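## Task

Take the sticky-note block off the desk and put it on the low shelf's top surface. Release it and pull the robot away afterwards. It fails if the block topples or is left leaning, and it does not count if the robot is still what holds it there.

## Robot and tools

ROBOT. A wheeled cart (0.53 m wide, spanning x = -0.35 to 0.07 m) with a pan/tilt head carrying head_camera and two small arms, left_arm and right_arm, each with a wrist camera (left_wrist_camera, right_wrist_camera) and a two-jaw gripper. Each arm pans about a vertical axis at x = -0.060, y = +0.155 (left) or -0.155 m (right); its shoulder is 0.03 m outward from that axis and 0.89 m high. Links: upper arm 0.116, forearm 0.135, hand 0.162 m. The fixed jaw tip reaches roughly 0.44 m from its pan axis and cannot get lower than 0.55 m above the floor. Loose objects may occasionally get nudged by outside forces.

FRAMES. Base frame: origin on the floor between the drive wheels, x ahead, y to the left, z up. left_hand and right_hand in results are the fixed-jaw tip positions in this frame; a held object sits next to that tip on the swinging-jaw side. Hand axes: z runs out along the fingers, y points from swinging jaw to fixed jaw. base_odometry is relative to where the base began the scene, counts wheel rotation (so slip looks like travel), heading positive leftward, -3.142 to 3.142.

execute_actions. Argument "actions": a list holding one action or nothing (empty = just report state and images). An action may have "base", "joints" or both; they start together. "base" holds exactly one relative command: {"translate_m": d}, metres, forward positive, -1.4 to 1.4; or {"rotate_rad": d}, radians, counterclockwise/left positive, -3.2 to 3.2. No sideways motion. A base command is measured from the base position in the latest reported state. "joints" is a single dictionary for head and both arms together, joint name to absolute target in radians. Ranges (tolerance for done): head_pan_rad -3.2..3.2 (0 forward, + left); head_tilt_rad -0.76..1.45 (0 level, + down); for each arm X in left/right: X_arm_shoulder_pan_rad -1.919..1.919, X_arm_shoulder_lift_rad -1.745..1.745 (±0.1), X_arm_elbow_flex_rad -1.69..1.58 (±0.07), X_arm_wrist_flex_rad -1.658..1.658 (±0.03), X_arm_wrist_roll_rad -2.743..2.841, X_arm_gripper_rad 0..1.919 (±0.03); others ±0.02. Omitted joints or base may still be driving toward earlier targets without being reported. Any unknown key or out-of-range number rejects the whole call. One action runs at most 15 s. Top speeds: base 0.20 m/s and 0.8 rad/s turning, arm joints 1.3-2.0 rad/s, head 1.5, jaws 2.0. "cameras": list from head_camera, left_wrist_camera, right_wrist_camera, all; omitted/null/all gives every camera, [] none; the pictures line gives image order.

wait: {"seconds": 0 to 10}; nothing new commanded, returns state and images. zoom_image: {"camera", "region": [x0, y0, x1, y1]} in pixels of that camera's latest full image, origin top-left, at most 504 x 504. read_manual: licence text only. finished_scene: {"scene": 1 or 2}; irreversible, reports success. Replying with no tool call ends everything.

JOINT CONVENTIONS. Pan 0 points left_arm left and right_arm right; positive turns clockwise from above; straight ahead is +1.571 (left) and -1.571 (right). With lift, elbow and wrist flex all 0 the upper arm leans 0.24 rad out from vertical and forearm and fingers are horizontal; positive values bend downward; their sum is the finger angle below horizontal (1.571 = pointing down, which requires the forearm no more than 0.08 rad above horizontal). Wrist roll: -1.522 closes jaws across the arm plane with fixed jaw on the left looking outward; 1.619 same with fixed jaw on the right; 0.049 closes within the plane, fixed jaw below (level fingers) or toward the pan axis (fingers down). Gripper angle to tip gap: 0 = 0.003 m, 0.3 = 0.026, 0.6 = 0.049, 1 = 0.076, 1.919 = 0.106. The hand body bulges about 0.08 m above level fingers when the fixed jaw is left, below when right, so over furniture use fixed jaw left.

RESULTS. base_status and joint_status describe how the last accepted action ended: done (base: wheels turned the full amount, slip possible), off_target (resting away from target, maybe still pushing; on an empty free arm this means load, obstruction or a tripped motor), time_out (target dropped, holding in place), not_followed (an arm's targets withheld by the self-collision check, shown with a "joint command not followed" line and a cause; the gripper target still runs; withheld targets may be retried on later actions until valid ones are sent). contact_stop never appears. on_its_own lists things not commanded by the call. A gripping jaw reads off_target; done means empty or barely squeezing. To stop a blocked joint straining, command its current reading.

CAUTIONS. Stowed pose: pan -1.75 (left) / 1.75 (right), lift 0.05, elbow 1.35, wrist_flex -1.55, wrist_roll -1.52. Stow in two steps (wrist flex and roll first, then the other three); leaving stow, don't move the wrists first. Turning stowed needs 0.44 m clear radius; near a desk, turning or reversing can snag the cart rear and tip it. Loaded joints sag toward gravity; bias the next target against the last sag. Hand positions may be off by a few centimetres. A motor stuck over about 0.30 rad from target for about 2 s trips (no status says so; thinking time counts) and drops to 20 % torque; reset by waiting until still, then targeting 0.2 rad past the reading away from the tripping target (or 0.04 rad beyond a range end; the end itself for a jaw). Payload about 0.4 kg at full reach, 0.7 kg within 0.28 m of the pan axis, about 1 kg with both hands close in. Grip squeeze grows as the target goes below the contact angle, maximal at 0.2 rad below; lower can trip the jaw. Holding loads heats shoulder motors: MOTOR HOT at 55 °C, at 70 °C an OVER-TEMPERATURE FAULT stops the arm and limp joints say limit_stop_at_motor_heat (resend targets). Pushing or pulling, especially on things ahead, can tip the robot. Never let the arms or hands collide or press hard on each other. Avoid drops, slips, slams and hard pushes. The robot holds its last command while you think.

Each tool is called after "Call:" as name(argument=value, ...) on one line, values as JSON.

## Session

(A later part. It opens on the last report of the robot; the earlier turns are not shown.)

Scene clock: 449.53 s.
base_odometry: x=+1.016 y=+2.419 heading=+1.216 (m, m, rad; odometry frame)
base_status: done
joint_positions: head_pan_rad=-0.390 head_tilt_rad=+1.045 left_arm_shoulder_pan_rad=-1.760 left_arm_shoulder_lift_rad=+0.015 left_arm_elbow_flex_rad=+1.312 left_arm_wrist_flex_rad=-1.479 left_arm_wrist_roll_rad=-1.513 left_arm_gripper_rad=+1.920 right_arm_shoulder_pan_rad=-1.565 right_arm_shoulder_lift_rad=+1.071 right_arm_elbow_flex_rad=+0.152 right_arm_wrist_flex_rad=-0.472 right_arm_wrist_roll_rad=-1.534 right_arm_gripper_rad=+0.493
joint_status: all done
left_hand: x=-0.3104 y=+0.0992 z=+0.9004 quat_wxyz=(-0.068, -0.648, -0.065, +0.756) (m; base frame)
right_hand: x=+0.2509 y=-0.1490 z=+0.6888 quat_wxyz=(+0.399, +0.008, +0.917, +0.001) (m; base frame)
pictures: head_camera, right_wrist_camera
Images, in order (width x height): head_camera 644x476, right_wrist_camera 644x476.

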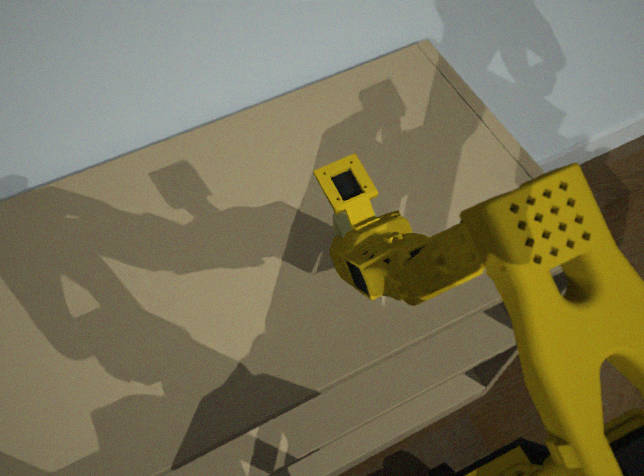

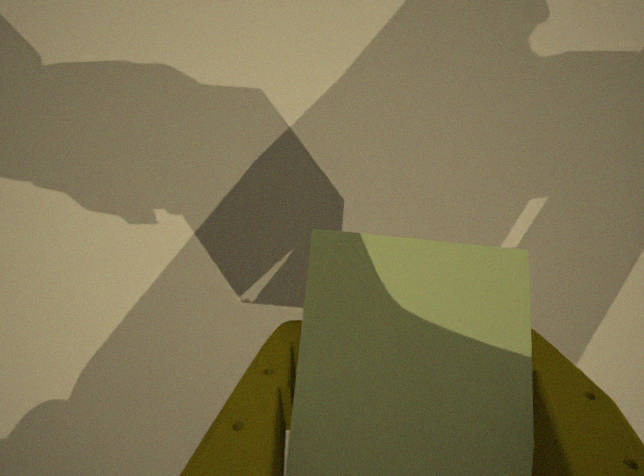

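Call:
execute_actions(actions=[{"joints": {"right_arm_shoulder_lift_rad": 1.295, "right_arm_elbow_flex_rad": -0.102, "right_arm_wrist_flex_rad": -0.521}}], cameras=["head_camera", "right_wrist_camera"])

Scene clock: 460.87 s.
base_odometry: x=+1.016 y=+2.419 heading=+1.216 (m, m, rad; odometry frame)
base_status: not commanded
joint_positions: head_pan_rad=-0.390 head_tilt_rad=+1.045 left_arm_shoulder_pan_rad=-1.760 left_arm_shoulder_lift_rad=+0.015 left_arm_elbow_flex_rad=+1.312 left_arm_wrist_flex_rad=-1.479 left_arm_wrist_roll_rad=-1.513 left_arm_gripper_rad=+1.920 right_arm_shoulder_pan_rad=-1.565 right_arm_shoulder_lift_rad=+1.319 right_arm_elbow_flex_rad=-0.068 right_arm_wrist_flex_rad=-0.503 right_arm_wrist_roll_rad=-1.534 right_arm_gripper_rad=+0.493
joint_status: all done
left_hand: x=-0.3104 y=+0.0992 z=+0.9004 quat_wxyz=(-0.068, -0.648, -0.065, +0.756) (m; base frame)
right_hand: x=+0.2512 y=-0.1490 z=+0.6590 quat_wxyz=(+0.400, +0.008, +0.917, +0.001) (m; base frame)
pictures: head_camera, right_wrist_camera
Images, in order (width x height): head_camera 644x476, right_wrist_camera 644x476.

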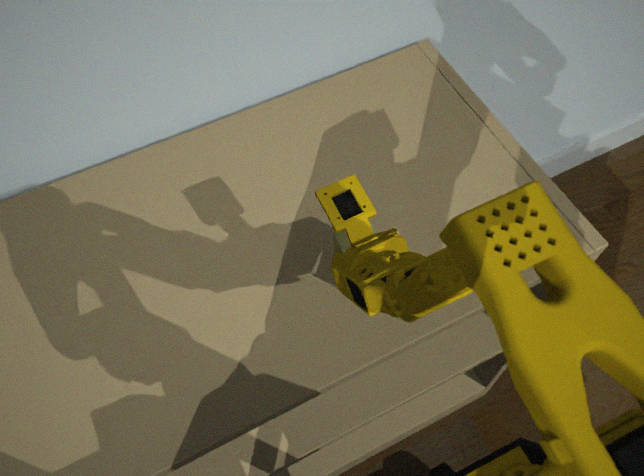

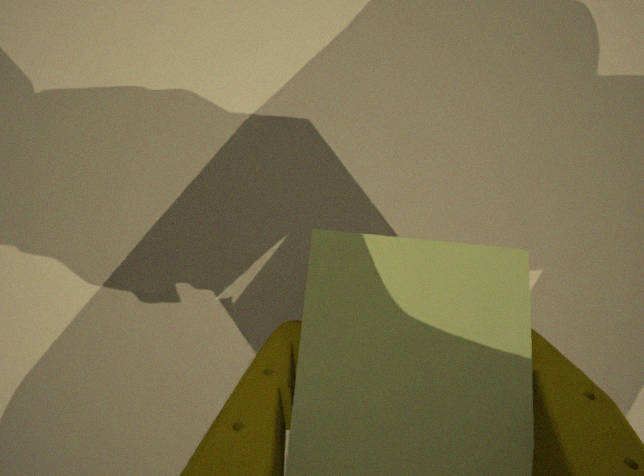

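Call:
execute_actions(actions=[{"joints": {"right_arm_shoulder_lift_rad": 1.33}}], cameras=["right_wrist_camera"])

Scene clock: 493.27 s.
base_odometry: x=+1.016 y=+2.419 heading=+1.216 (m, m, rad; odometry frame)
base_status: not commanded
joint_positions: head_pan_rad=-0.390 head_tilt_rad=+1.045 left_arm_shoulder_pan_rad=-1.760 left_arm_shoulder_lift_rad=+0.015 left_arm_elbow_flex_rad=+1.312 left_arm_wrist_flex_rad=-1.479 left_arm_wrist_roll_rad=-1.513 left_arm_gripper_rad=+1.920 right_arm_shoulder_pan_rad=-1.565 right_arm_shoulder_lift_rad=+1.342 right_arm_elbow_flex_rad=-0.075 right_arm_wrist_flex_rad=-0.511 right_arm_wrist_roll_rad=-1.534 right_arm_gripper_rad=+0.493
joint_status: all done
left_hand: x=-0.3104 y=+0.0992 z=+0.9004 quat_wxyz=(-0.068, -0.648, -0.065, +0.756) (m; base frame)
right_hand: x=+0.2484 y=-0.1490 z=+0.6548 quat_wxyz=(+0.396, +0.008, +0.918, +0.001) (m; base frame)
pictures: right_wrist_camera
Images, in order (width x height): right_wrist_camera 644x476.

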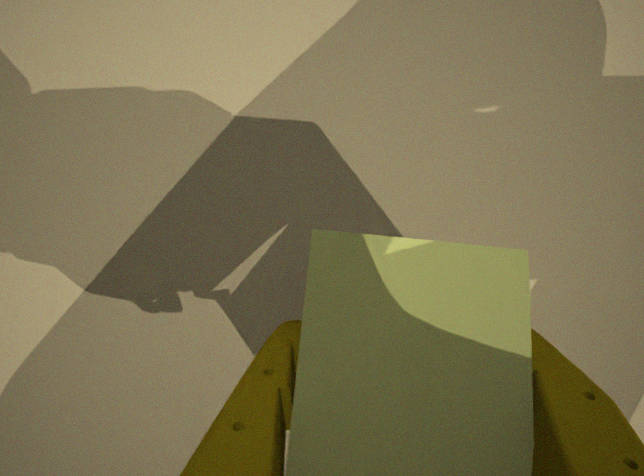

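Call:
execute_actions(actions=[{"joints": {"right_arm_gripper_rad": 0.95}}], cameras=["right_wrist_camera"])

Scene clock: 497.20 s.
base_odometry: x=+1.016 y=+2.419 heading=+1.216 (m, m, rad; odometry frame)
base_status: not commanded
joint_positions: head_pan_rad=-0.390 head_tilt_rad=+1.045 left_arm_shoulder_pan_rad=-1.760 left_arm_shoulder_lift_rad=+0.015 left_arm_elbow_flex_rad=+1.312 left_arm_wrist_flex_rad=-1.479 left_arm_wrist_roll_rad=-1.513 left_arm_gripper_rad=+1.920 right_arm_shoulder_pan_rad=-1.565 right_arm_shoulder_lift_rad=+1.344 right_arm_elbow_flex_rad=-0.075 right_arm_wrist_flex_rad=-0.511 right_arm_wrist_roll_rad=-1.534 right_arm_gripper_rad=+0.942
joint_status: all done
left_hand: x=-0.3104 y=+0.0992 z=+0.9004 quat_wxyz=(-0.068, -0.648, -0.065, +0.756) (m; base frame)
right_hand: x=+0.2480 y=-0.1490 z=+0.6543 quat_wxyz=(+0.395, +0.008, +0.918, +0.001) (m; base frame)
pictures: right_wrist_camera
Images, in order (width x height): right_wrist_camera 644x476.

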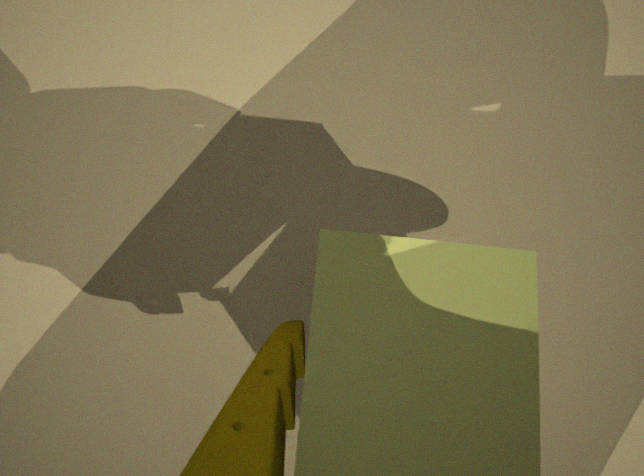

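Call:
execute_actions(actions=[{"base": {"translate_m": -0.18}, "joints": {"right_arm_shoulder_lift_rad": -0.2, "right_arm_shoulder_pan_rad": -1.6, "head_tilt_rad": 0.85, "head_pan_rad": -0.2}}])

Scene clock: 515.30 s.
base_odometry: x=+0.953 y=+2.250 heading=+1.218 (m, m, rad; odometry frame)
base_status: done
joint_positions: head_pan_rad=-0.210 head_tilt_rad=+0.865 left_arm_shoulder_pan_rad=-1.760 left_arm_shoulder_lift_rad=+0.015 left_arm_elbow_flex_rad=+1.312 left_arm_wrist_flex_rad=-1.479 left_arm_wrist_roll_rad=-1.513 left_arm_gripper_rad=+1.920 right_arm_shoulder_pan_rad=-1.593 right_arm_shoulder_lift_rad=-0.158 right_arm_elbow_flex_rad=-0.077 right_arm_wrist_flex_rad=-0.511 right_arm_wrist_roll_rad=-1.534 right_arm_gripper_rad=+0.944
joint_status: all done
left_hand: x=-0.3104 y=+0.0992 z=+0.9004 quat_wxyz=(-0.068, -0.648, -0.065, +0.756) (m; base frame)
right_hand: x=+0.2282 y=-0.1410 z=+1.1548 quat_wxyz=(+0.916, -0.002, +0.401, +0.015) (m; base frame)
pictures: head_camera, left_wrist_camera, right_wrist_camera
Images, in order (width x height): head_camera 644x476, left_wrist_camera 644x476, right_wrist_camera 644x476.

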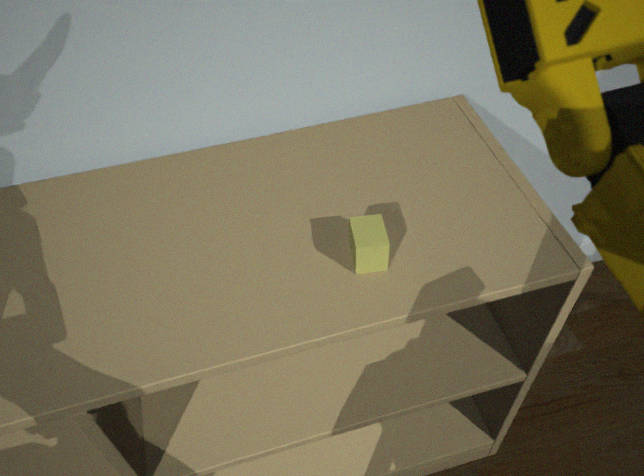

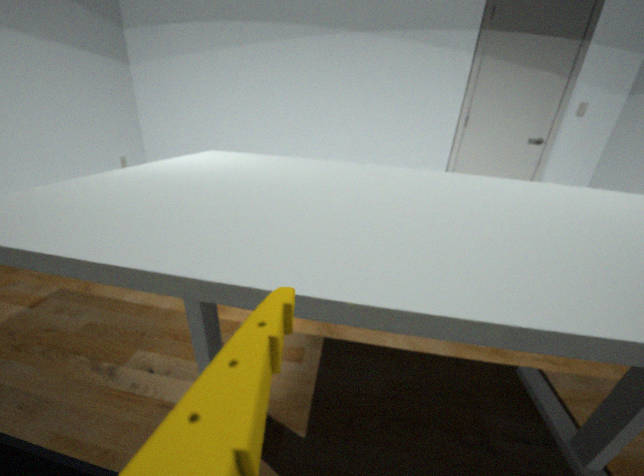

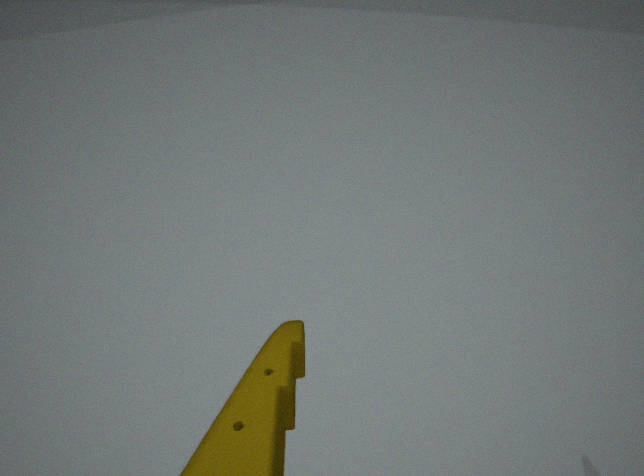

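The block is sitting flat on the shelf top, and the robot is clear of it.

Call:
finished_scene(scene=2)

The scene is finished: the task was done.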